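# Move the small cardboard box from desk to counter

## Task

Pick up the small cardboard box that sits on the desk and set it down on this room's counter, without disturbing the stacked cartons. The robot must not tip over or be left leaning, and the box must rest on the counter by itself at the end, not held there by the robot.

## Robot and tools

Robot: a Hello Robot Stretch 3. It has a two-wheeled base (0.33 m long, 0.34 m wide) that can only drive straight or spin in place, never sideways. A lift carries one telescoping arm up and down a mast, and the arm reaches out to the robot's RIGHT side. To bring the gripper forward or back, you drive the base. A spin in place pivots about the point between the drive wheels, 0.05 m behind the front edge. With the arm pulled in and the wrist folded, the robot sweeps a circle of radius 0.28 m. An unfolded, level wrist reaches past that circle.

Frames: the base frame has its origin on the floor between the drive wheels, x forward, y left, z up. hand_pose is reported in this frame, at the point where closed fingertips meet. The odometry frame is the base frame as it stood when the scene began. Heading is positive to the left, in the range -3.142 to 3.142.

execute_actions takes "actions", a list run in order; an empty list just returns the current state and images. Each action can have three fields. "robot" holds a single command, {"stop": true}, or a list of up to 8 commands and {"pause_s": s} entries (s at most 15) that run one after another. "steps" is 1 to 450 control steps at 30 per second (default 1); on its own it just waits. "until" ends the action early once every condition it lists holds. If one number is out of range, the whole call is rejected and nothing in it runs.

A command can contain "base", "joints" and "contact_limits". "base" takes exactly one key, and it is an offset from wherever the base is when that command begins. translate_m is metres, forward positive, at most 1 in size. rotate_rad is radians, counter-clockwise (left) positive, at most 3.2 in size. "joints" are absolute targets by name; joints you leave out keep their earlier goal. Ranges: lift_m 0 to 1.1 (arm height on the mast); arm_m 0 to 0.52 (reach); wrist_yaw_rad -1.345 to 4.42 (0 points along the arm, positive swings toward the front, 3.0 folds over the base); wrist_pitch_rad -1.57 to 0.451 (negative tips the fingers down); wrist_roll_rad -2.911 to 2.911; gripper_m -0.089 to 0.179 (bigger means wider; the actual fingertip gap is about 0.007 less when nearly shut and 0.025 less when fully open); head_pan_rad -3.953 to 1.73 (0 is forward, -1.57 looks along the arm); head_tilt_rad -1.53 to 0.419 (negative looks down). "contact_limits": {"arm_m": n} sets the motor effort in percent (1 to 100) at which the arm stops on contact; smaller is gentler, and it lasts until the next arm command.

Motions begin together and keep going across later actions and while you think. A new command overrides older goals at once and throws away the rest of an older queue. Inside a queue, each entry waits until the previous one ends "done" ("off_target" also passes for the base and gripper); any other ending drops what remains.

Waiting: "until": {"robot": {"status": "ended"}} with steps 450 waits until nothing is moving and no queue runs. You can also test fields, e.g. {"lift_m": [">", 0.3]} or {"base_status": ["!=", "moving"]}, with =, !=, <, <=, >, >=. "any" in place of "robot" fires once any single motion ends.

Speed: the base is fast (0.30 m/s, 1.9 rad/s) only when stowed: lift_m under 0.30, arm_m under 0.03, wrist_yaw_rad above 2.54. Otherwise it is capped at 0.10 m/s and 0.63 rad/s.

Gripping: to grasp, command gripper_m smaller than the object's width; lower squeezes harder, but the stall guard may weaken an overly hard squeeze. To let go, open at least 0.02 past where the pads made contact. Neither the reading nor "done" proves you are holding anything; check the cameras.

Self-collision: fold or unfold the wrist only with lift_m 0.32 to 0.95, wrist_pitch_rad -0.4 and roll near 0. Once folded, the lift may drop to 0.25. With wrist_yaw_rad under -0.4, keep pitch at -0.5 or lower.

Balance and safety: pushing against something solid with the gripper above roughly 0.45 m can tip the robot, and a second push after a contact_stop makes that even likelier. Do not drive while gripping or pressing on something fixed. If the base catches on furniture, reverse the last move in small steps; if base_tilt shows a lean, free the gripper, and if still leaning, bring lift_m down to about 0.2. Avoid dropping, slamming or shoving objects, and avoid long hard wrist loads, which switch a wrist servo off for 10 s (torque_fault). Loose objects may occasionally get nudged by outside forces.

Results: base_status shows progress as (distance moved of goal); joint_goals, joint_status, measured_speeds, motor_effort (percent, with peak in brackets), refusals, queue and queue_left. Status words: moving, done, off_target, contact_stop (joint goes slack until commanded again), time_out, stopped, not_commanded, torque_fault. "robot.on_its_own" reports goals the robot changed by itself, slack or switched-off joints, tilt of 3 degrees or more, or unusual resting effort. Lines starting "refused:" or "dropped:" explain rejected goals. Also given: base_odometry, base_tilt, lidar_m (12 sectors of 30 degrees, first straight ahead, counting to the left, at 0.17 m height), wrist_depth_mm and head_depth_mm (7x7 median depths). Each result carries one image per camera: head_camera, nav_camera (both on the head) and wrist_camera.

zoom_image: "camera" (head_camera, nav_camera or wrist_camera) and "region" [x0, y0, x1, y1] in pixels of that camera's latest image, at most 504 by 504.

finished_scene: "scene" is the number of the scene being ended. Before calling it, release the box so it rests on the counter alone, move the gripper clear, and wait until all motion has ended.

Each tool is called after "Emit:" as name(argument=value, ...), one argument or row to a line, values as JSON.

## Session

Emit:
execute_actions(
  actions=[],
)

Scene clock: 0.00 s.
robot.base_odometry: x=+0.000 y=+0.000 heading=+0.000 (m, m, rad; robot's odometry frame)
robot.turned_by_wheels: +0.000 (rad since the last result)
robot.turned_by_imu: +0.000 (rad since the last result)
robot.base_tilt: forward=+1.4 right=+1.0 (deg)
robot.lidar_m: 1.47 2.16 1.06 0.73 0.69 0.70 0.92 1.58 1.60 1.39 1.09 1.54
robot.head_depth_mm: 1866 1858 1862 1848 1759 1010 1821 / 2056 2087 2082 2064 1955 1158 1441 / 2215 2383 2349 2364 2280 2253 2201 / 2260 2471 2532 2536 2554 2568 2245 / 2258 2352 2352 2370 2395 2444 2221 / 2142 2167 2184 2202 2269 2325 2205 / 2071 2047 2084 2116 2114 2159 2133
robot.base_status: not_commanded
robot.joint_positions: lift_m=+0.377 arm_m=+0.002 wrist_yaw_rad=+3.011 wrist_pitch_rad=-0.507 wrist_roll_rad=-0.007 gripper_m=+0.037 head_pan_rad=+0.010 head_tilt_rad=+0.001
robot.joint_goals: lift_m=+0.377 arm_m=+0.002 wrist_yaw_rad=+3.011 wrist_pitch_rad=-0.507 wrist_roll_rad=-0.007 gripper_m=+0.037 head_pan_rad=+0.010 head_tilt_rad=+0.001
robot.joint_status: lift_m=not_commanded arm_m=not_commanded wrist_yaw_rad=not_commanded wrist_pitch_rad=not_commanded wrist_roll_rad=not_commanded gripper_m=not_commanded head_pan_rad=not_commanded head_tilt_rad=not_commanded
robot.measured_speeds: translate_m=+0.000 rotate_rad=+0.000 lift_m=+0.000 arm_m=+0.000 wrist_yaw_rad=+0.000 wrist_pitch_rad=+0.000 wrist_roll_rad=+0.000 head_pan_rad=+0.000 head_tilt_rad=+0.000
robot: refusals=0 queue=idle queue_left=0
robot.motor_effort: left_wheel=+0 right_wheel=+1 lift_m=+26 arm_m=+0 wrist_yaw_rad=+0 wrist_pitch_rad=+6 wrist_roll_rad=+0 gripper_m=+0 head_pan_rad=+0 head_tilt_rad=+2 (%)
robot.hand_pose: x=+0.0065 y=+0.0638 z=+0.3697 quat_wxyz=(+0.222, +0.692, +0.133, +0.674) (m; robot's base frame)
robot.wrist_depth_mm: 542 - 782 950 - - - / 583 - 849 - - - - / 618 - 905 983 989 991 970 / 655 732 804 802 805 799 786 / 662 687 - 671 693 665 660 / 581 583 - 586 - 580 573 / 516 526 - - 516 506 513
pictures: head_camera (sideways: a quarter turn clockwise sets it upright), nav_camera (sideways: a quarter turn counterclockwise sets it upright), wrist_camera
Images, in order (width x height): head_camera 896x504, nav_camera 672x504, wrist_camera 644x364.

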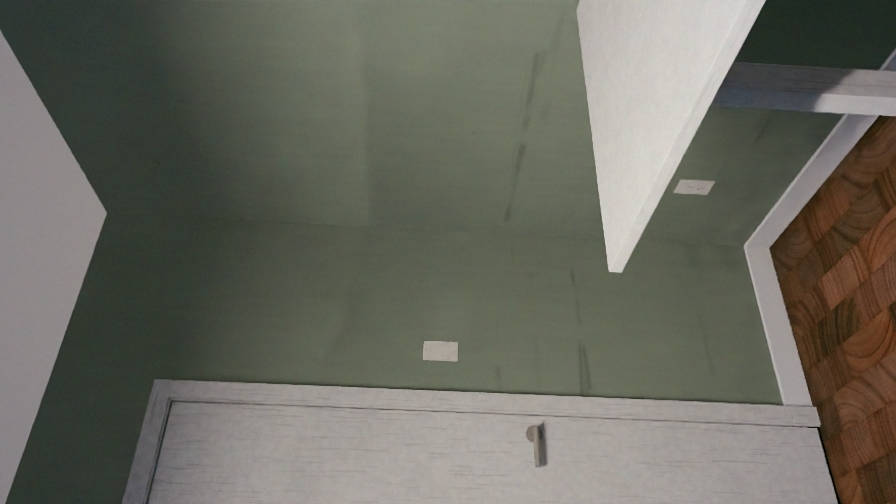

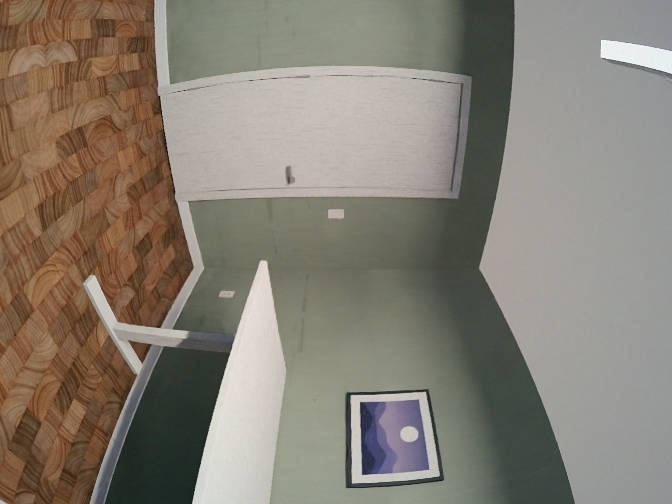

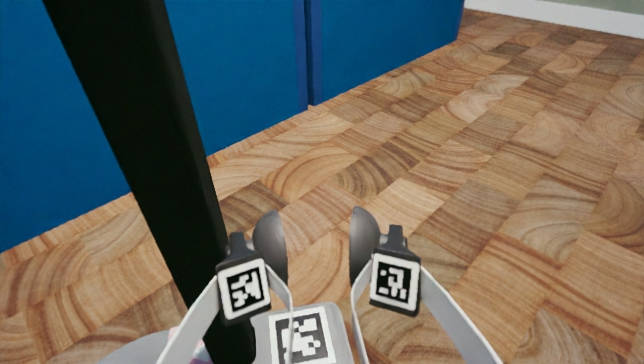

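Emit:
execute_actions(
  actions=[
    {"robot":{"joints":{"head_pan_rad":-1.0,"head_tilt_rad":-0.5}},"steps":200,"until":{"robot":{"status":"ended"}}},
  ],
)

Emit:
execute_actions(
  actions=[
    {"robot":{"joints":{"head_pan_rad":-2.3,"head_tilt_rad":-0.5}},"steps":200,"until":{"robot":{"status":"ended"}}},
  ],
)

Emit:
execute_actions(
  actions=[
    {"robot":{"joints":{"head_pan_rad":-3.8,"head_tilt_rad":-0.5}},"steps":200,"until":{"robot":{"status":"ended"}}},
  ],
)

Scene clock: 6.53 s.
robot.base_odometry: x=+0.000 y=+0.000 heading=+0.000 (m, m, rad; robot's odometry frame)
robot.turned_by_wheels: +0.000 (rad since the last result)
robot.turned_by_imu: -0.001 (rad since the last result)
robot.base_tilt: forward=+1.5 right=+1.1 (deg)
robot.lidar_m: 1.47 2.15 1.06 0.73 0.69 0.70 0.92 1.57 1.61 1.39 1.09 1.54
robot.head_depth_mm: 1278 1382 992 1686 1838 1582 1344 / 1285 1370 987 1222 1838 1581 1335 / 1276 1380 979 1654 1799 1484 1319 / 1286 1377 841 1699 1834 1568 1315 / 1291 1381 958 1704 1829 1555 1319 / 1290 1371 947 1713 1853 1554 1315 / 1282 1365 939 1716 1849 1561 1313
robot.base_status: not_commanded
robot.joint_positions: lift_m=+0.377 arm_m=+0.002 wrist_yaw_rad=+3.011 wrist_pitch_rad=-0.507 wrist_roll_rad=-0.007 gripper_m=+0.037 head_pan_rad=-0.993 head_tilt_rad=-0.493
robot.joint_goals: lift_m=+0.377 arm_m=+0.002 wrist_yaw_rad=+3.011 wrist_pitch_rad=-0.507 wrist_roll_rad=-0.007 gripper_m=+0.037 head_pan_rad=-1.000 head_tilt_rad=-0.500
robot.joint_status: lift_m=not_commanded arm_m=not_commanded wrist_yaw_rad=not_commanded wrist_pitch_rad=not_commanded wrist_roll_rad=not_commanded gripper_m=not_commanded head_pan_rad=done head_tilt_rad=done
robot.measured_speeds: translate_m=+0.000 rotate_rad=+0.000 lift_m=+0.000 arm_m=+0.000 wrist_yaw_rad=+0.000 wrist_pitch_rad=+0.000 wrist_roll_rad=+0.000 head_pan_rad=+0.000 head_tilt_rad=+0.000
robot: refusals=0 queue=done queue_left=0
robot.motor_effort: left_wheel=+0(0) right_wheel=+1(1) lift_m=+26(26) arm_m=+0(0) wrist_yaw_rad=+0(0) wrist_pitch_rad=+6(6) wrist_roll_rad=+0(0) gripper_m=+0(1) head_pan_rad=-3(31) head_tilt_rad=-4(34) (%)
robot.hand_pose: x=+0.0065 y=+0.0638 z=+0.3697 quat_wxyz=(+0.222, +0.692, +0.133, +0.674) (m; robot's base frame)
robot.wrist_depth_mm: 531 - 770 972 - - - / 576 - 837 - - - - / 610 - 903 - 976 939 970 / 640 734 795 811 795 794 800 / 656 689 - 674 695 663 655 / 591 587 - 580 - 580 577 / 515 530 - - 512 509 501
pictures: head_camera (sideways: a quarter turn clockwise sets it upright), nav_camera (sideways: a quarter turn counterclockwise sets it upright), wrist_camera
camera_calibration (this result's frames):
head_camera: T_world_to_cam=[[-0.309459, 0.402803, -0.861386, 1.14082], [0.822426, 0.56809, -0.0298111, 0.0434788], [0.477337, -0.717652, -0.507076, 0.617881], [0, 0, 0, 1]] pos_world=[0.0223416, -0.0408022, 1.2973]
nav_camera: T_world_to_cam=[[0.256872, -0.41231, 0.874081, -1.09706], [-0.825735, -0.563582, -0.0231807, 0.084449], [0.502174, -0.715805, -0.485227, 0.584465], [0, 0, 0, 1]] pos_world=[0.0580333, 0.013629, 1.24447]
wrist_camera: T_world_to_cam=[[0.985694, -0.16851, -0.00328345, 0.00396171], [-0.112556, -0.643643, -0.757004, 0.349339], [0.12545, 0.746544, -0.653402, 0.36154], [0, 0, 0, 1]] pos_world=[-0.00993978, -0.0443883, 0.500695]
Images, in order (width x height): head_camera 896x504, nav_camera 672x504, wrist_camera 644x364.

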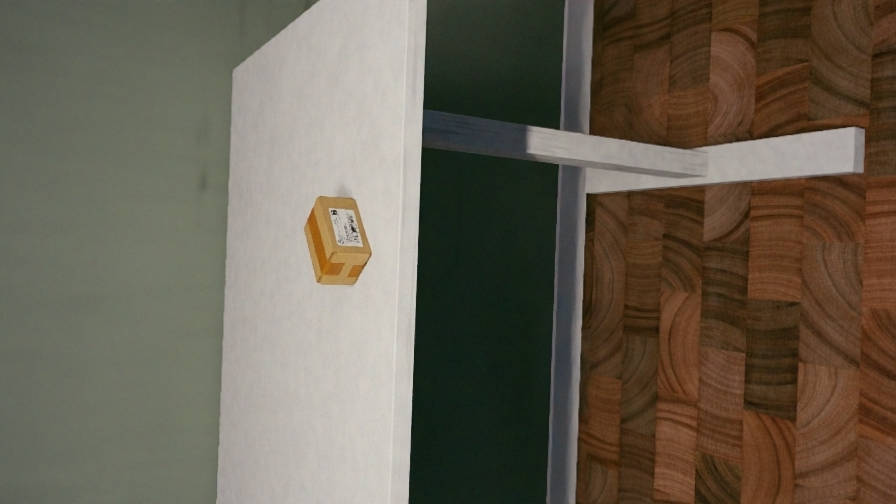

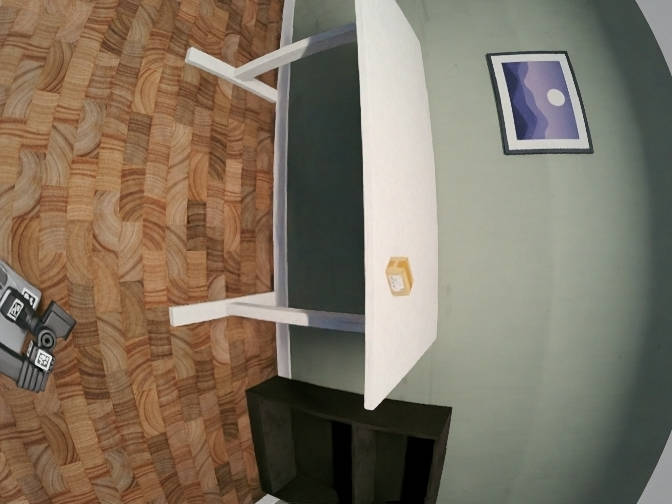

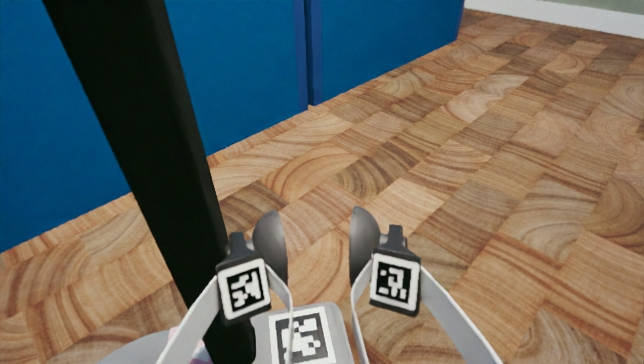

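Scene clock: 7.77 s.
robot.base_odometry: x=+0.000 y=+0.000 heading=+0.000 (m, m, rad; robot's odometry frame)
robot.turned_by_wheels: +0.000 (rad since the last result)
robot.turned_by_imu: +0.000 (rad since the last result)
robot.base_tilt: forward=+1.4 right=+0.9 (deg)
robot.lidar_m: 1.47 2.15 1.06 0.73 0.69 0.70 0.91 1.58 1.61 1.39 1.09 1.54
robot.head_depth_mm: 1298 1402 1519 1685 1821 1582 1341 / 1335 1437 1572 1725 1866 1591 1329 / 1360 1479 1632 1787 1904 1583 1322 / 1399 1516 1677 1851 1944 1561 1314 / 1437 1572 1728 1906 1918 1551 1330 / 1484 1613 1797 1993 1925 1559 1306 / 1531 1677 1854 2071 1897 1551 1305
robot.base_status: not_commanded
robot.joint_positions: lift_m=+0.377 arm_m=+0.002 wrist_yaw_rad=+3.011 wrist_pitch_rad=-0.507 wrist_roll_rad=-0.007 gripper_m=+0.037 head_pan_rad=-2.293 head_tilt_rad=-0.494
robot.joint_goals: lift_m=+0.377 arm_m=+0.002 wrist_yaw_rad=+3.011 wrist_pitch_rad=-0.507 wrist_roll_rad=-0.007 gripper_m=+0.037 head_pan_rad=-2.300 head_tilt_rad=-0.500
robot.joint_status: lift_m=not_commanded arm_m=not_commanded wrist_yaw_rad=not_commanded wrist_pitch_rad=not_commanded wrist_roll_rad=not_commanded gripper_m=not_commanded head_pan_rad=done head_tilt_rad=done
robot.measured_speeds: translate_m=+0.000 rotate_rad=+0.000 lift_m=+0.000 arm_m=+0.000 wrist_yaw_rad=+0.000 wrist_pitch_rad=+0.000 wrist_roll_rad=+0.000 head_pan_rad=+0.000 head_tilt_rad=+0.000
robot: refusals=0 queue=done queue_left=0
robot.motor_effort: left_wheel=-1(0) right_wheel=+1(1) lift_m=+26(26) arm_m=+0(0) wrist_yaw_rad=+1(1) wrist_pitch_rad=+6(6) wrist_roll_rad=+0(0) gripper_m=+1(0) head_pan_rad=-3(32) head_tilt_rad=-2(2) (%)
robot.hand_pose: x=+0.0065 y=+0.0638 z=+0.3697 quat_wxyz=(+0.222, +0.692, +0.133, +0.674) (m; robot's base frame)
robot.wrist_depth_mm: 543 - 766 970 - - - / 578 - 824 - - - - / 618 - 896 - 964 958 956 / 645 736 786 794 801 806 787 / 656 672 - 681 685 665 676 / 583 591 - 575 - 575 578 / 518 525 - - 504 507 505
pictures: head_camera (sideways: a quarter turn clockwise sets it upright), nav_camera (sideways: a quarter turn counterclockwise sets it upright), wrist_camera
camera_calibration (this result's frames):
head_camera: T_world_to_cam=[[0.305532, 0.406138, -0.861221, 1.13686], [0.767387, -0.640492, -0.0298025, 0.0438033], [-0.563709, -0.651784, -0.507356, 0.624596], [0, 0, 0, 1]] pos_world=[-0.0288699, -0.0265628, 1.29728]
nav_camera: T_world_to_cam=[[-0.328762, -0.358014, 0.873923, -1.09328], [-0.763916, 0.644899, -0.0231875, 0.0840807], [-0.55529, -0.675227, -0.485511, 0.591284], [0, 0, 0, 1]] pos_world=[0.0331364, -0.0463812, 1.24447]
wrist_camera: T_world_to_cam=[[0.985694, -0.16851, -0.00328328, 0.00396164], [-0.112556, -0.643643, -0.757004, 0.349339], [0.12545, 0.746544, -0.653402, 0.36154], [0, 0, 0, 1]] pos_world=[-0.00993979, -0.0443883, 0.500695]
Images, in order (width x height): head_camera 896x504, nav_camera 672x504, wrist_camera 644x364.

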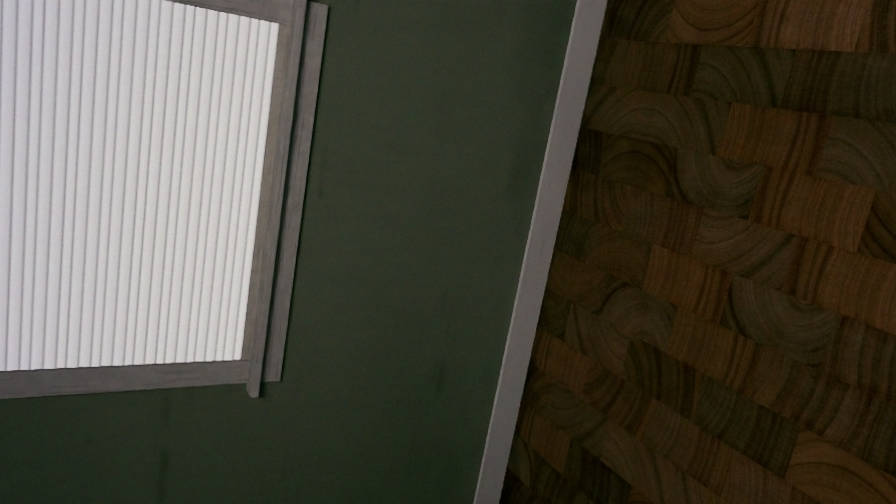

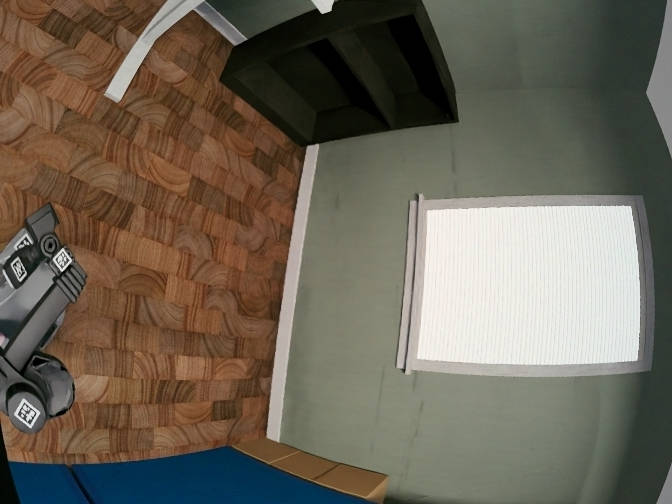

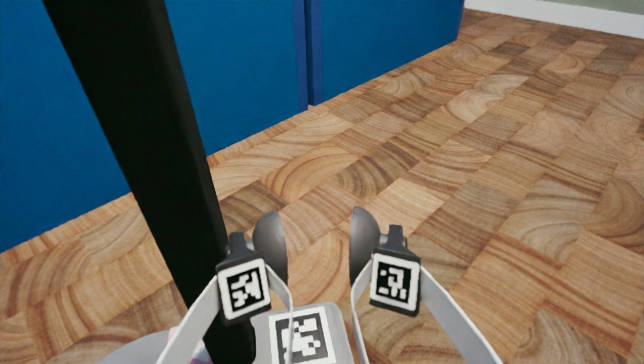

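Scene clock: 9.10 s.
robot.base_odometry: x=+0.000 y=+0.000 heading=+0.000 (m, m, rad; robot's odometry frame)
robot.turned_by_wheels: +0.000 (rad since the last result)
robot.turned_by_imu: +0.000 (rad since the last result)
robot.base_tilt: forward=+1.4 right=+1.0 (deg)
robot.lidar_m: 1.47 2.16 1.06 0.73 0.69 0.70 0.91 1.58 1.61 1.39 1.09 1.54
robot.head_depth_mm: 553 595 645 707 781 - - / 568 614 670 735 814 912 1040 / 588 636 696 766 849 959 1096 / 609 662 723 799 895 1021 1168 / 645 699 770 854 957 1078 1238 / 651 712 784 878 989 1139 1279 / 676 741 823 926 1051 1215 1304
robot.base_status: not_commanded
robot.joint_positions: lift_m=+0.377 arm_m=+0.002 wrist_yaw_rad=+3.011 wrist_pitch_rad=-0.507 wrist_roll_rad=-0.007 gripper_m=+0.037 head_pan_rad=-3.793 head_tilt_rad=-0.494
robot.joint_goals: lift_m=+0.377 arm_m=+0.002 wrist_yaw_rad=+3.011 wrist_pitch_rad=-0.507 wrist_roll_rad=-0.007 gripper_m=+0.037 head_pan_rad=-3.800 head_tilt_rad=-0.500
robot.joint_status: lift_m=not_commanded arm_m=not_commanded wrist_yaw_rad=not_commanded wrist_pitch_rad=not_commanded wrist_roll_rad=not_commanded gripper_m=not_commanded head_pan_rad=done head_tilt_rad=done
robot.measured_speeds: translate_m=+0.000 rotate_rad=+0.000 lift_m=+0.000 arm_m=+0.000 wrist_yaw_rad=+0.000 wrist_pitch_rad=+0.000 wrist_roll_rad=+0.000 head_pan_rad=+0.000 head_tilt_rad=+0.000
robot: refusals=0 queue=done queue_left=0
robot.motor_effort: left_wheel=+0(1) right_wheel=+1(1) lift_m=+26(26) arm_m=+0(0) wrist_yaw_rad=+0(1) wrist_pitch_rad=+6(6) wrist_roll_rad=+0(0) gripper_m=+1(0) head_pan_rad=-3(30) head_tilt_rad=-4(4) (%)
robot.hand_pose: x=+0.0065 y=+0.0638 z=+0.3697 quat_wxyz=(+0.222, +0.692, +0.133, +0.674) (m; robot's base frame)
robot.wrist_depth_mm: 538 - 766 963 - - - / 576 - 838 - - - - / 610 - 905 - 975 981 979 / 656 734 804 794 806 779 794 / 666 677 - 680 693 676 668 / 582 580 - 584 - 577 574 / 517 529 - - 514 513 509
pictures: head_camera (sideways: a quarter turn clockwise sets it upright), nav_camera (sideways: a quarter turn counterclockwise sets it upright), wrist_camera
camera_calibration (this result's frames):
head_camera: T_world_to_cam=[[0.426774, -0.276063, -0.861193, 1.13608], [-0.584595, -0.810778, -0.029801, 0.0520486], [-0.690009, 0.516168, -0.507403, 0.625429], [0, 0, 0, 1]] pos_world=[-0.02287, 0.0330029, 1.29728]
nav_camera: T_world_to_cam=[[-0.380414, 0.302639, 0.873896, -1.09293], [0.589239, 0.807626, -0.0231887, 0.0758279], [-0.712799, 0.506112, -0.485559, 0.592308], [0, 0, 0, 1]] pos_world=[-0.0382497, -0.0302518, 1.24447]
wrist_camera: T_world_to_cam=[[0.985694, -0.168511, -0.00328357, 0.00396176], [-0.112556, -0.643643, -0.757004, 0.349339], [0.12545, 0.746544, -0.653402, 0.36154], [0, 0, 0, 1]] pos_world=[-0.00993977, -0.0443883, 0.500695]
Images, in order (width x height): head_camera 896x504, nav_camera 672x504, wrist_camera 644x364.

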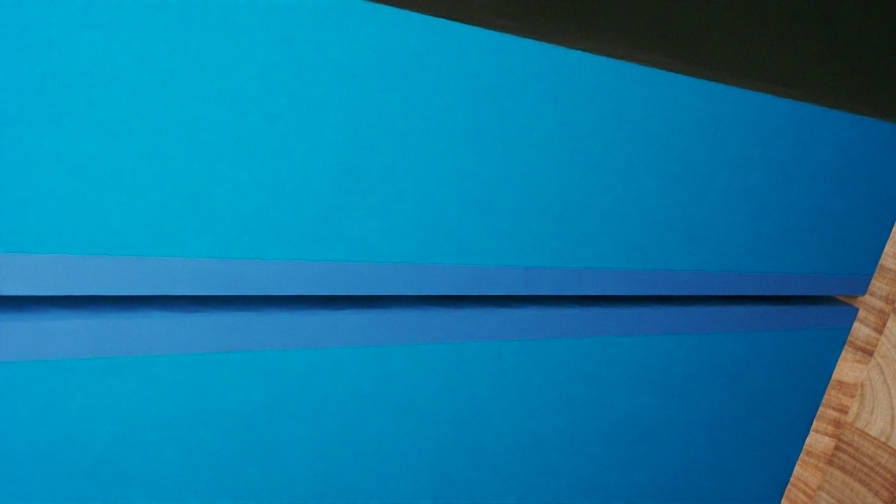

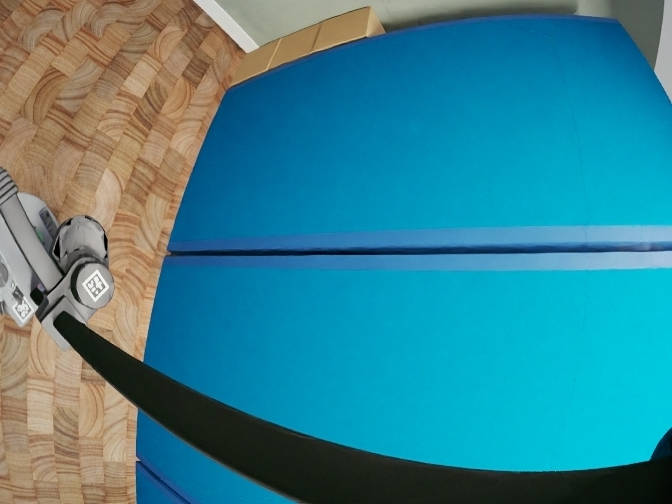

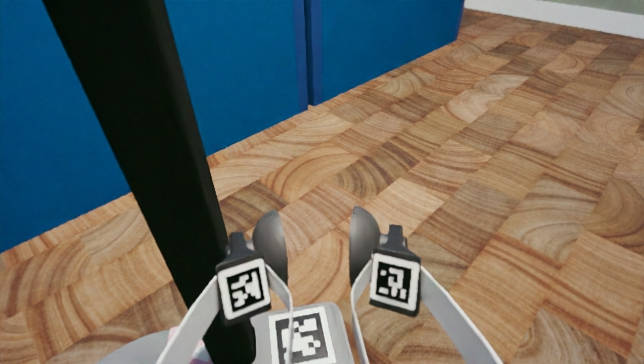

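Emit:
execute_actions(
  actions=[
    {"robot":[{"base":{"rotate_rad":0.57},"joints":{"head_pan_rad":-1.57,"head_tilt_rad":-0.5,"lift_m":0.9,"wrist_pitch_rad":-0.4,"wrist_yaw_rad":0.4,"gripper_m":0.17}},{"joints":{"wrist_pitch_rad":0,"lift_m":0.95}}],"steps":450,"until":{"robot":{"status":"ended"}}},
  ],
)

Scene clock: 29.03 s.
robot.base_odometry: x=+0.000 y=+0.000 heading=+0.570 (m, m, rad; robot's odometry frame)
robot.turned_by_wheels: +0.570 (rad since the last result)
robot.turned_by_imu: +0.560 (rad since the last result)
robot.base_tilt: forward=+1.3 right=+1.1 (deg)
robot.lidar_m: 2.15 1.01 0.72 0.69 0.71 0.95 1.58 1.63 1.39 1.09 1.48 1.48
robot.head_depth_mm: 1286 1400 993 1697 1842 - - / 1282 1382 984 1670 1842 1667 - / 1290 1381 975 1510 1419 1568 - / 1291 1383 841 1670 - - - / 1287 1373 956 1699 1823 - 1277 / 1288 1370 949 1708 1824 1560 1314 / 1289 1369 939 1698 1828 1530 1309
robot.base_status: done (rotate_rad +0.5699 of +0.5700)
robot.joint_positions: lift_m=+0.950 arm_m=+0.002 wrist_yaw_rad=+0.403 wrist_pitch_rad=-0.020 wrist_roll_rad=-0.007 gripper_m=+0.170 head_pan_rad=-1.577 head_tilt_rad=-0.494
robot.joint_goals: lift_m=+0.950 arm_m=+0.002 wrist_yaw_rad=+0.400 wrist_pitch_rad=+0.000 wrist_roll_rad=-0.007 gripper_m=+0.170 head_pan_rad=-1.570 head_tilt_rad=-0.500
robot.joint_status: lift_m=done arm_m=not_commanded wrist_yaw_rad=done wrist_pitch_rad=done wrist_roll_rad=not_commanded gripper_m=done head_pan_rad=done head_tilt_rad=done
robot.measured_speeds: translate_m=+0.000 rotate_rad=+0.000 lift_m=+0.000 arm_m=+0.000 wrist_yaw_rad=+0.000 wrist_pitch_rad=+0.000 wrist_roll_rad=+0.000 head_pan_rad=+0.000 head_tilt_rad=+0.000
robot: refusals=0 queue=done queue_left=0
robot.motor_effort: left_wheel=-3(6) right_wheel=+3(6) lift_m=+29(30) arm_m=+0(0) wrist_yaw_rad=-3(4) wrist_pitch_rad=+10(11) wrist_roll_rad=+0(0) gripper_m=+0(84) head_pan_rad=+2(33) head_tilt_rad=-4(4) (%)
robot.hand_pose: x=+0.0788 y=-0.3820 z=+1.0593 quat_wxyz=(+0.697, +0.148, -0.689, +0.135) (m; robot's base frame)
robot.wrist_depth_mm: - - - - - - - / - - - - - - - / - - - - - - - / - 986 939 908 857 811 920 / - - - 624 548 533 469 / - - - - - - - / - - - - - - -
pictures: head_camera (sideways: a quarter turn clockwise sets it upright), nav_camera (sideways: a quarter turn counterclockwise sets it upright), wrist_camera
camera_calibration (this result's frames):
head_camera: T_world_to_cam=[[-0.0358945, 0.50726, -0.861045, 1.13871], [0.999353, 0.0201434, -0.0297933, 0.0423764], [0.00223144, -0.861557, -0.507655, 0.621533], [0, 0, 0, 1]] pos_world=[-0.00286247, -0.0429885, 1.29727]
nav_camera: T_world_to_cam=[[-0.0132109, -0.486189, 0.873754, -1.09498], [-0.999625, -0.0145223, -0.0231948, 0.0855279], [0.023966, -0.873733, -0.485815, 0.588146], [0, 0, 0, 1]] pos_world=[0.0569347, -0.0172436, 1.24446]
wrist_camera: T_world_to_cam=[[-0.931751, -0.362508, -0.0207038, -0.0446583], [-0.0623227, 0.21584, -0.974438, 1.14724], [0.35771, -0.906643, -0.223702, 0.0308256], [0, 0, 0, 1]] pos_world=[0.0188622, -0.235862, 1.12389]
Images, in order (width x height): head_camera 896x504, nav_camera 672x504, wrist_camera 644x364.

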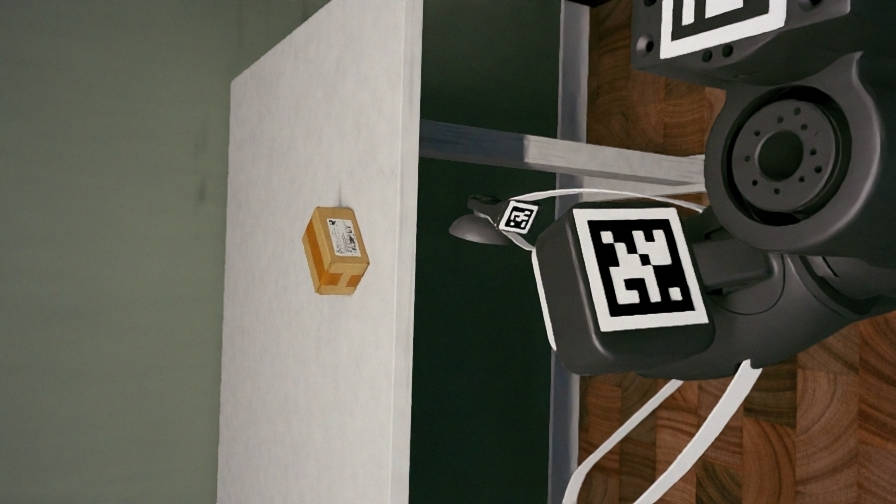

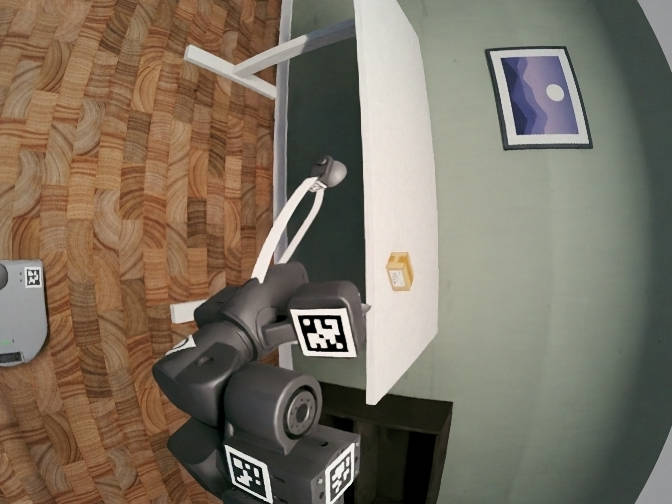

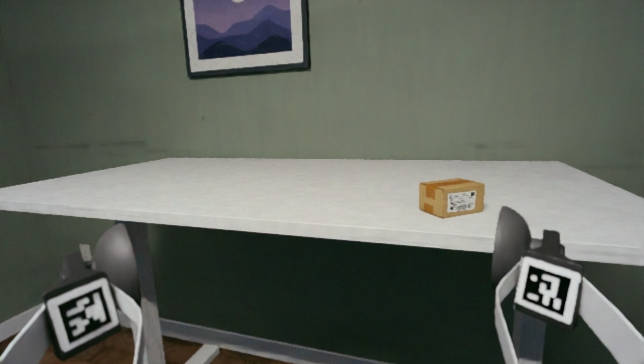

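Emit:
execute_actions(
  actions=[
    {"robot":{"base":{"translate_m":-0.11},"joints":{"lift_m":0.99,"wrist_yaw_rad":0.55,"arm_m":0.38}},"steps":450,"until":{"robot":{"status":"ended"}}},
  ],
)

Scene clock: 42.13 s.
robot.base_odometry: x=-0.093 y=-0.059 heading=+0.570 (m, m, rad; robot's odometry frame)
robot.turned_by_wheels: +0.000 (rad since the last result)
robot.turned_by_imu: -0.002 (rad since the last result)
robot.base_tilt: forward=+1.3 right=+1.0 (deg)
robot.lidar_m: 2.26 1.00 0.72 0.69 0.71 0.95 1.47 1.51 1.34 1.08 1.56 1.55
robot.head_depth_mm: 1284 1385 - 1701 1780 1596 1337 / 1288 1369 871 1706 1863 1575 1334 / 1290 1367 - 1249 1809 1528 1326 / 1293 1373 - 1709 1822 1520 1318 / 1287 1372 839 1708 1857 1562 1321 / 1289 1373 889 1710 1857 1551 1312 / 1288 1369 937 1696 1836 1542 1314
robot.base_status: done (translate_m -0.1100 of -0.1100)
robot.joint_positions: lift_m=+0.990 arm_m=+0.380 wrist_yaw_rad=+0.548 wrist_pitch_rad=-0.020 wrist_roll_rad=-0.007 gripper_m=+0.170 head_pan_rad=-1.577 head_tilt_rad=-0.494
robot.joint_goals: lift_m=+0.990 arm_m=+0.380 wrist_yaw_rad=+0.550 wrist_pitch_rad=+0.000 wrist_roll_rad=-0.007 gripper_m=+0.170 head_pan_rad=-1.570 head_tilt_rad=-0.500
robot.joint_status: lift_m=done arm_m=done wrist_yaw_rad=done wrist_pitch_rad=done wrist_roll_rad=not_commanded gripper_m=done head_pan_rad=done head_tilt_rad=done
robot.measured_speeds: translate_m=+0.000 rotate_rad=+0.000 lift_m=+0.000 arm_m=+0.000 wrist_yaw_rad=+0.000 wrist_pitch_rad=+0.000 wrist_roll_rad=+0.000 head_pan_rad=+0.000 head_tilt_rad=+0.000
robot: refusals=0 queue=done queue_left=0
robot.motor_effort: left_wheel=-2(7) right_wheel=+4(3) lift_m=+29(30) arm_m=+5(4) wrist_yaw_rad=+3(6) wrist_pitch_rad=+10(10) wrist_roll_rad=+0(0) gripper_m=+1(1) head_pan_rad=+3(2) head_tilt_rad=-3(3) (%)
robot.hand_pose: x=+0.1118 y=-0.7429 z=+1.0995 quat_wxyz=(+0.685, +0.198, -0.676, +0.185) (m; robot's base frame)
robot.wrist_depth_mm: - - - 970 849 775 693 / - - - 974 854 782 713 / - - - - 908 812 718 / - - - - 896 804 747 / 677 707 642 628 609 637 589 / 476 451 446 434 426 401 426 / - 344 340 282 270 325 307
pictures: head_camera (sideways: a quarter turn clockwise sets it upright), nav_camera (sideways: a quarter turn counterclockwise sets it upright), wrist_camera
camera_calibration (this result's frames):
head_camera: T_world_to_cam=[[-0.0359553, 0.50726, -0.861043, 1.13871], [0.999351, 0.0202633, -0.0297931, 0.0423762], [0.00233467, -0.861555, -0.50766, 0.621538], [0, 0, 0, 1]] pos_world=[-0.00285732, -0.0429896, 1.29727]
nav_camera: T_world_to_cam=[[-0.0131527, -0.486195, 0.873752, -1.09498], [-0.999624, -0.014642, -0.0231949, 0.085528], [0.0240706, -0.873728, -0.485819, 0.588151], [0, 0, 0, 1]] pos_world=[0.0569368, -0.0172372, 1.24446]
wrist_camera: T_world_to_cam=[[-0.869528, -0.493448, -0.0207298, -0.24812], [-0.0924684, 0.203887, -0.974618, 1.26106], [0.48515, -0.845541, -0.222914, -0.268898], [0, 0, 0, 1]] pos_world=[0.031316, -0.606911, 1.16396]
Images, in order (width x height): head_camera 896x504, nav_camera 672x504, wrist_camera 644x364.

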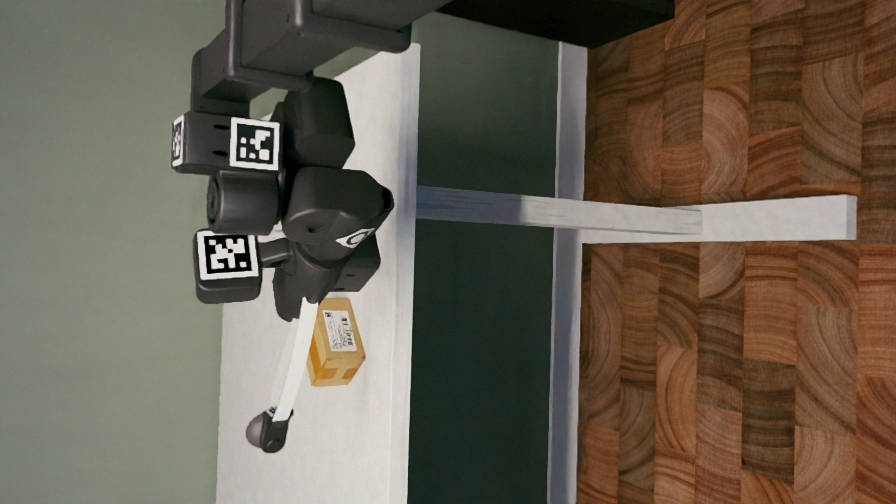

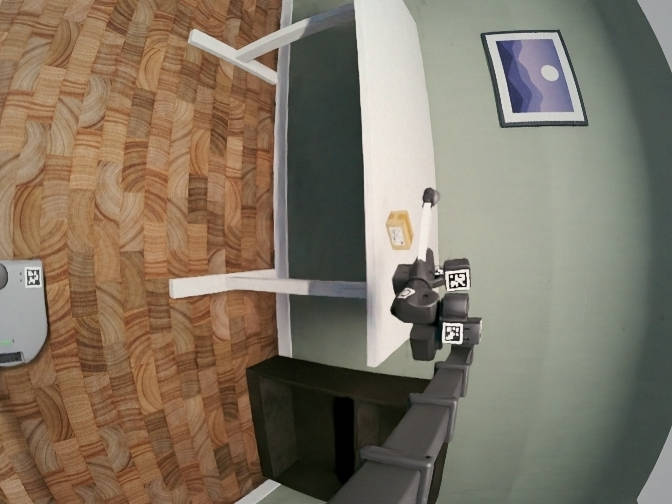

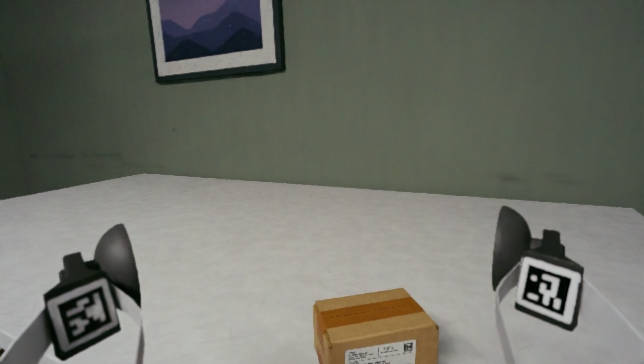

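Emit:
execute_actions(
  actions=[
    {"robot":[{"base":{"translate_m":-0.008},"joints":{"wrist_yaw_rad":0.65,"arm_m":0.515}},{"joints":{"lift_m":0.90}}],"steps":450,"until":{"robot":{"status":"ended"}}},
  ],
)

Scene clock: 60.00 s.
robot.base_odometry: x=-0.099 y=-0.064 heading=+0.570 (m, m, rad; robot's odometry frame)
robot.turned_by_wheels: +0.000 (rad since the last result)
robot.turned_by_imu: -0.002 (rad since the last result)
robot.base_tilt: forward=+1.4 right=+1.1 (deg)
robot.lidar_m: 2.26 1.00 0.72 0.69 0.71 0.95 1.46 1.51 1.33 1.08 1.56 1.56
robot.head_depth_mm: 1280 1401 1532 - - 1544 1336 / 1285 1399 - 1723 1855 1594 1331 / 1286 1385 - 1680 1817 1576 1327 / 1291 1387 - 1707 1829 1525 1315 / 1289 1367 854 1715 1865 1559 1319 / 1286 1373 949 1703 1847 1565 1306 / 1292 1359 938 1708 1828 1560 1318
robot.base_status: done (translate_m -0.0080 of -0.0080)
robot.joint_positions: lift_m=+0.900 arm_m=+0.515 wrist_yaw_rad=+0.648 wrist_pitch_rad=-0.020 wrist_roll_rad=-0.007 gripper_m=+0.170 head_pan_rad=-1.577 head_tilt_rad=-0.494
robot.joint_goals: lift_m=+0.900 arm_m=+0.515 wrist_yaw_rad=+0.650 wrist_pitch_rad=+0.000 wrist_roll_rad=-0.007 gripper_m=+0.170 head_pan_rad=-1.570 head_tilt_rad=-0.500
robot.joint_status: lift_m=done arm_m=done wrist_yaw_rad=done wrist_pitch_rad=done wrist_roll_rad=not_commanded gripper_m=done head_pan_rad=done head_tilt_rad=done
robot.measured_speeds: translate_m=+0.000 rotate_rad=+0.000 lift_m=+0.000 arm_m=+0.000 wrist_yaw_rad=+0.000 wrist_pitch_rad=+0.000 wrist_roll_rad=+0.000 head_pan_rad=+0.000 head_tilt_rad=+0.000
robot: refusals=0 queue=done queue_left=0
robot.motor_effort: left_wheel=-3(7) right_wheel=+3(6) lift_m=+23(29) arm_m=+4(5) wrist_yaw_rad=+3(5) wrist_pitch_rad=+10(10) wrist_roll_rad=+0(0) gripper_m=+0(0) head_pan_rad=+2(3) head_tilt_rad=-3(3) (%)
robot.hand_pose: x=+0.1329 y=-0.8635 z=+1.0097 quat_wxyz=(+0.675, +0.231, -0.665, +0.219) (m; robot's base frame)
robot.wrist_depth_mm: - - - 871 748 660 583 / - - - 930 767 662 596 / - - - 901 816 689 595 / 736 714 667 633 601 576 549 / 393 416 369 360 351 363 331 / 284 261 160 149 230 230 249 / - 197 130 134 140 188 178
pictures: head_camera (sideways: a quarter turn clockwise sets it upright), nav_camera (sideways: a quarter turn counterclockwise sets it upright), wrist_camera
camera_calibration (this result's frames):
head_camera: T_world_to_cam=[[-0.0359552, 0.507266, -0.861039, 1.1387], [0.999351, 0.0202635, -0.029793, 0.042376], [0.00233469, -0.861551, -0.507665, 0.621545], [0, 0, 0, 1]] pos_world=[-0.00285732, -0.0429895, 1.29727]
nav_camera: T_world_to_cam=[[-0.0131527, -0.4862, 0.873749, -1.09498], [-0.999624, -0.0146418, -0.023195, 0.0855282], [0.0240707, -0.873725, -0.485825, 0.588158], [0, 0, 0, 1]] pos_world=[0.0569368, -0.0172368, 1.24446]
wrist_camera: T_world_to_cam=[[-0.815988, -0.577698, -0.0207299, -0.371021], [-0.112337, 0.193646, -0.974619, 1.19394], [0.567049, -0.792948, -0.22291, -0.366621], [0, 0, 0, 1]] pos_world=[0.0392672, -0.736252, 1.07422]
Images, in order (width x height): head_camera 896x504, nav_camera 672x504, wrist_camera 644x364.

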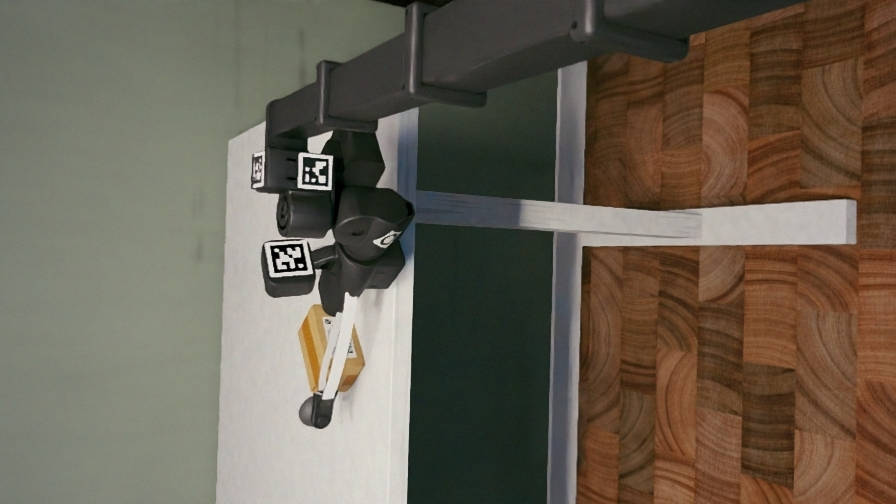

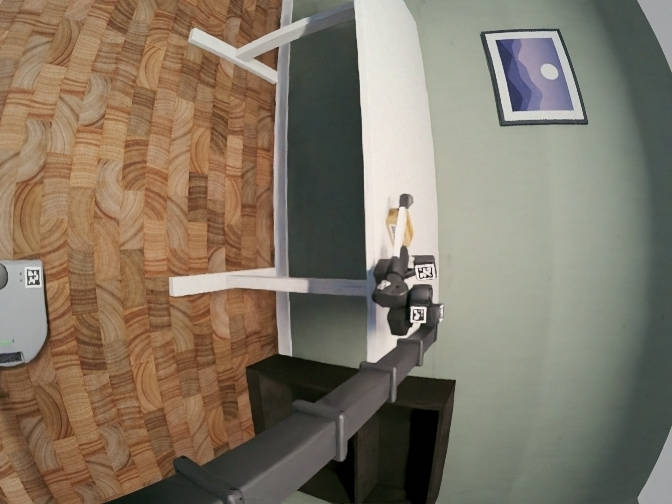

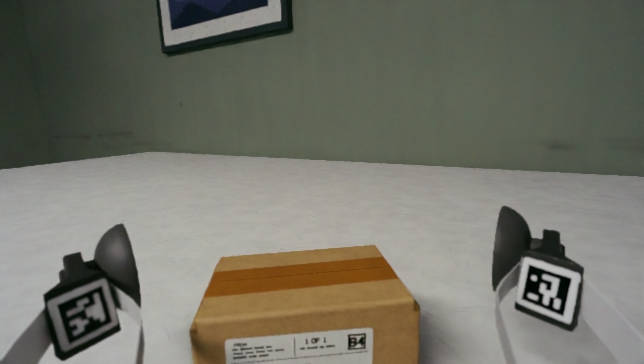

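Emit:
execute_actions(
  actions=[
    {"robot":[{"joints":{"lift_m":0.87}},{"joints":{"gripper_m":0.03}}],"steps":450,"until":{"robot":{"status":"ended"}}},
  ],
)

Emit:
execute_actions(
  actions=[
    {"robot":[{"joints":{"lift_m":0.95}},{"joints":{"arm_m":0.0,"head_pan_rad":0.4,"head_tilt_rad":-0.6}}],"steps":450,"until":{"robot":{"status":"ended"}}},
  ],
)

Scene clock: 75.50 s.
robot.base_odometry: x=-0.099 y=-0.064 heading=+0.570 (m, m, rad; robot's odometry frame)
robot.turned_by_wheels: +0.000 (rad since the last result)
robot.turned_by_imu: -0.003 (rad since the last result)
robot.base_tilt: forward=+1.4 right=+0.9 (deg)
robot.lidar_m: 2.27 1.00 0.72 0.69 0.71 0.94 1.46 1.50 1.34 1.08 1.56 1.56
robot.head_depth_mm: 1289 1400 1540 1622 - 1506 1315 / 1292 1390 1499 1724 1858 1578 1329 / 1287 1388 - 1699 1816 1576 1327 / 1298 1386 - 1697 1816 1517 1323 / 1293 1379 1020 1708 1841 1556 1323 / 1290 1371 953 1711 1847 1551 1314 / 1293 1370 941 1706 1824 1550 1315
robot.base_status: done (translate_m -0.0080 of -0.0080)
robot.joint_positions: lift_m=+0.880 arm_m=+0.515 wrist_yaw_rad=+0.651 wrist_pitch_rad=+0.013 wrist_roll_rad=-0.010 gripper_m=+0.170 head_pan_rad=-1.577 head_tilt_rad=-0.495
robot.joint_goals: lift_m=+0.880 arm_m=+0.515 wrist_yaw_rad=+0.650 wrist_pitch_rad=+0.000 wrist_roll_rad=-0.010 gripper_m=+0.170 head_pan_rad=-1.570 head_tilt_rad=-0.500
robot.joint_status: lift_m=contact_stop arm_m=done wrist_yaw_rad=done wrist_pitch_rad=done wrist_roll_rad=not_commanded gripper_m=done head_pan_rad=done head_tilt_rad=done
robot.measured_speeds: translate_m=+0.000 rotate_rad=+0.005 lift_m=-0.004 arm_m=+0.000 wrist_yaw_rad=+0.090 wrist_pitch_rad=+0.216 wrist_roll_rad=+0.000 head_pan_rad=+0.000 head_tilt_rad=-0.024
robot: refusals=0 queue=dropped queue_left=0
robot.on_its_own: lift_m is slack since a contact_stop, until your next command for it (your +0.870 is given up)
robot.motor_effort: left_wheel=-2(6) right_wheel=+3(7) lift_m=+19(22) arm_m=+4(4) wrist_yaw_rad=-3(3) wrist_pitch_rad=-14(14) wrist_roll_rad=+1(2) gripper_m=+1(0) head_pan_rad=+2(3) head_tilt_rad=-3(4) (%)
robot.hand_pose: x=+0.1341 y=-0.8636 z=+0.9979 quat_wxyz=(+0.672, +0.221, -0.668, +0.232) (m; robot's base frame)
robot.wrist_depth_mm: - - - 890 773 663 589 / - - - 914 789 672 611 / - - - 928 790 692 615 / 831 774 728 680 651 625 585 / 389 416 365 359 347 365 328 / 271 247 133 134 147 217 238 / - 185 131 135 140 176 166
pictures: head_camera (sideways: a quarter turn clockwise sets it upright), nav_camera (sideways: a quarter turn counterclockwise sets it upright), wrist_camera
dropped: robot: command 0 of its queue: lift_m: contact_stop
camera_calibration (this result's frames):
head_camera: T_world_to_cam=[[-0.0359805, 0.507818, -0.860712, 1.13828], [0.99935, 0.0203391, -0.0297759, 0.0423538], [0.00238539, -0.861224, -0.50822, 0.622267], [0, 0, 0, 1]] pos_world=[-0.00285487, -0.0429871, 1.29724]
nav_camera: T_world_to_cam=[[-0.0131287, -0.486764, 0.873435, -1.09457], [-0.999623, -0.0146833, -0.0232084, 0.0855457], [0.024122, -0.87341, -0.486387, 0.58889], [0, 0, 0, 1]] pos_world=[0.056938, -0.017197, 1.24445]
wrist_camera: T_world_to_cam=[[-0.81363, -0.581104, -0.0180307, -0.376297], [-0.0966642, 0.165795, -0.981411, 1.16319], [0.573291, -0.796762, -0.191068, -0.405932], [0, 0, 0, 1]] pos_world=[0.0389898, -0.73495, 1.05722]
Images, in order (width x height): head_camera 896x504, nav_camera 672x504, wrist_camera 644x364.

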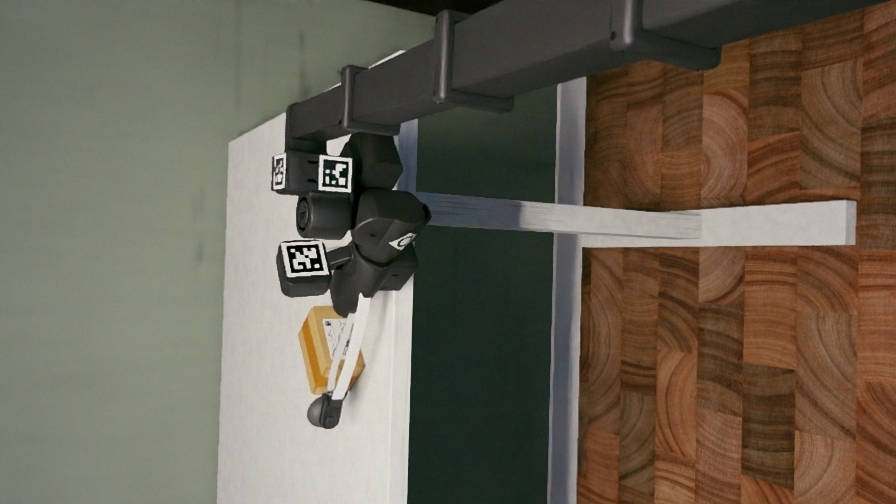

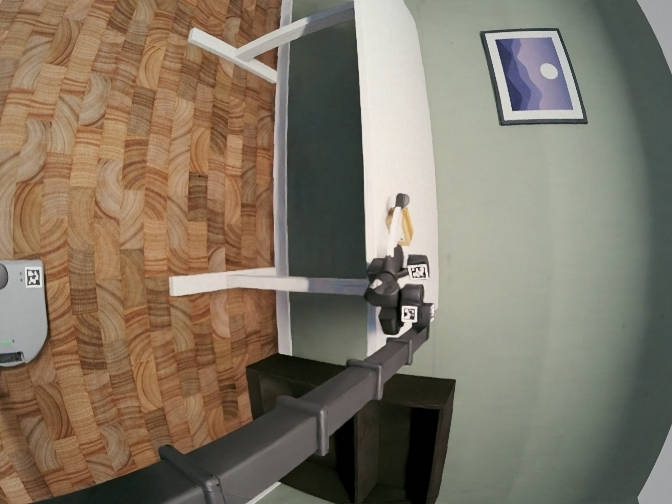

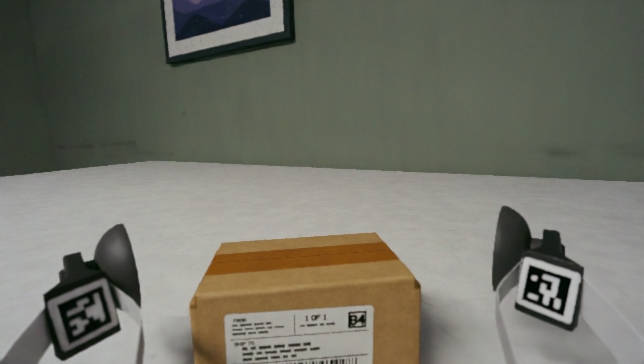

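Scene clock: 81.67 s.
robot.base_odometry: x=-0.099 y=-0.064 heading=+0.570 (m, m, rad; robot's odometry frame)
robot.turned_by_wheels: +0.000 (rad since the last result)
robot.turned_by_imu: -0.002 (rad since the last result)
robot.base_tilt: forward=+1.4 right=+1.1 (deg)
robot.lidar_m: 2.27 1.01 0.72 0.69 0.71 0.94 1.46 1.50 1.34 1.08 1.56 1.56
robot.head_depth_mm: 1939 2128 2303 2191 1752 1470 1258 / 1992 2177 2442 2188 1752 1456 1251 / 2076 2279 2519 2165 1727 1445 1251 / 1541 1734 2501 2066 1734 1460 1247 / 1274 1382 1536 1708 1725 1449 1248 / 1075 1169 1260 1380 1518 1433 1247 / 942 1001 1077 1157 1259 1346 1236
robot.base_status: done (translate_m -0.0080 of -0.0080)
robot.joint_positions: lift_m=+0.950 arm_m=+0.002 wrist_yaw_rad=+0.652 wrist_pitch_rad=-0.017 wrist_roll_rad=-0.011 gripper_m=+0.170 head_pan_rad=+0.393 head_tilt_rad=-0.592
robot.joint_goals: lift_m=+0.950 arm_m=+0.000 wrist_yaw_rad=+0.650 wrist_pitch_rad=+0.000 wrist_roll_rad=-0.011 gripper_m=+0.170 head_pan_rad=+0.400 head_tilt_rad=-0.600
robot.joint_status: lift_m=done arm_m=done wrist_yaw_rad=done wrist_pitch_rad=done wrist_roll_rad=not_commanded gripper_m=done head_pan_rad=done head_tilt_rad=done
robot.measured_speeds: translate_m=+0.000 rotate_rad=+0.000 lift_m=+0.000 arm_m=+0.000 wrist_yaw_rad=+0.000 wrist_pitch_rad=+0.000 wrist_roll_rad=+0.000 head_pan_rad=+0.000 head_tilt_rad=+0.000
robot: refusals=0 queue=done queue_left=0
robot.motor_effort: left_wheel=-1(3) right_wheel=+1(6) lift_m=+29(31) arm_m=-4(4) wrist_yaw_rad=-1(5) wrist_pitch_rad=+8(10) wrist_roll_rad=+1(1) gripper_m=+1(1) head_pan_rad=+2(31) head_tilt_rad=-4(16) (%)
robot.hand_pose: x=+0.1338 y=-0.3505 z=+1.0603 quat_wxyz=(+0.676, +0.231, -0.664, +0.222) (m; robot's base frame)
robot.wrist_depth_mm: - - - - - - 984 / - - - - - - 988 / - - - - - - - / - - 958 899 869 842 825 / - - - - 610 546 485 / - - - - - - 718 / - - - - - - -
pictures: head_camera (sideways: a quarter turn clockwise sets it upright), nav_camera (sideways: a quarter turn counterclockwise sets it upright), wrist_camera
camera_calibration (this result's frames):
head_camera: T_world_to_cam=[[-0.52934, -0.261667, -0.80705, 1.07132], [-0.409535, 0.911893, -0.0270483, 0.0473934], [0.743021, 0.316198, -0.589863, 0.72397], [0, 0, 0, 1]] pos_world=[0.0485744, 0.00819306, 1.29293]
nav_camera: T_world_to_cam=[[0.530255, 0.208749, 0.821738, -1.03047], [0.399677, -0.916312, -0.025131, 0.0795098], [0.747722, 0.341755, -0.569312, 0.692367], [0, 0, 0, 1]] pos_world=[-0.00306376, 0.0513459, 1.24295]
wrist_camera: T_world_to_cam=[[-0.813643, -0.581119, -0.016919, -0.0784554], [-0.11436, 0.188517, -0.975389, 1.14322], [0.570006, -0.791683, -0.219843, 0.0477268], [0, 0, 0, 1]] pos_world=[0.0396998, -0.223324, 1.12425]
Images, in order (width x height): head_camera 896x504, nav_camera 672x504, wrist_camera 644x364.

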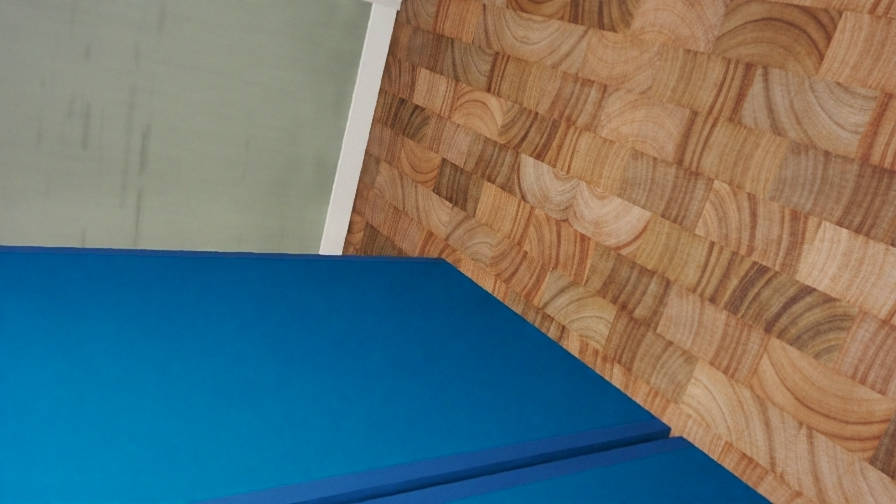

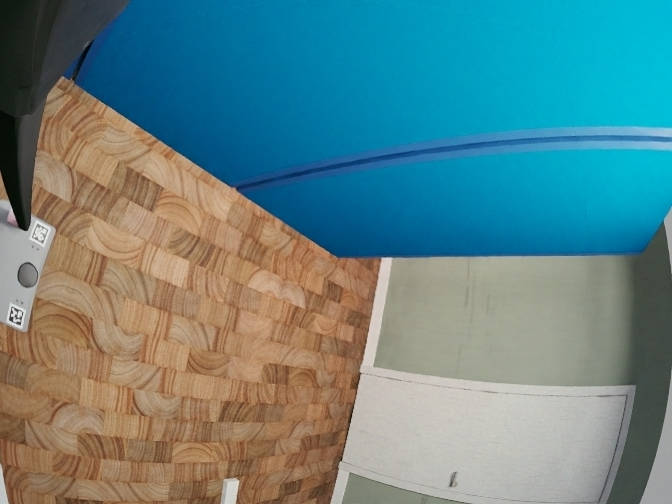

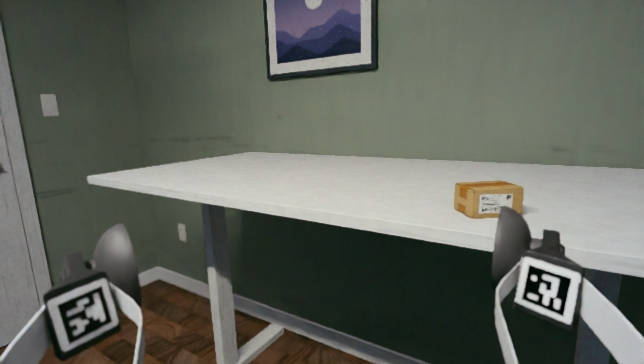

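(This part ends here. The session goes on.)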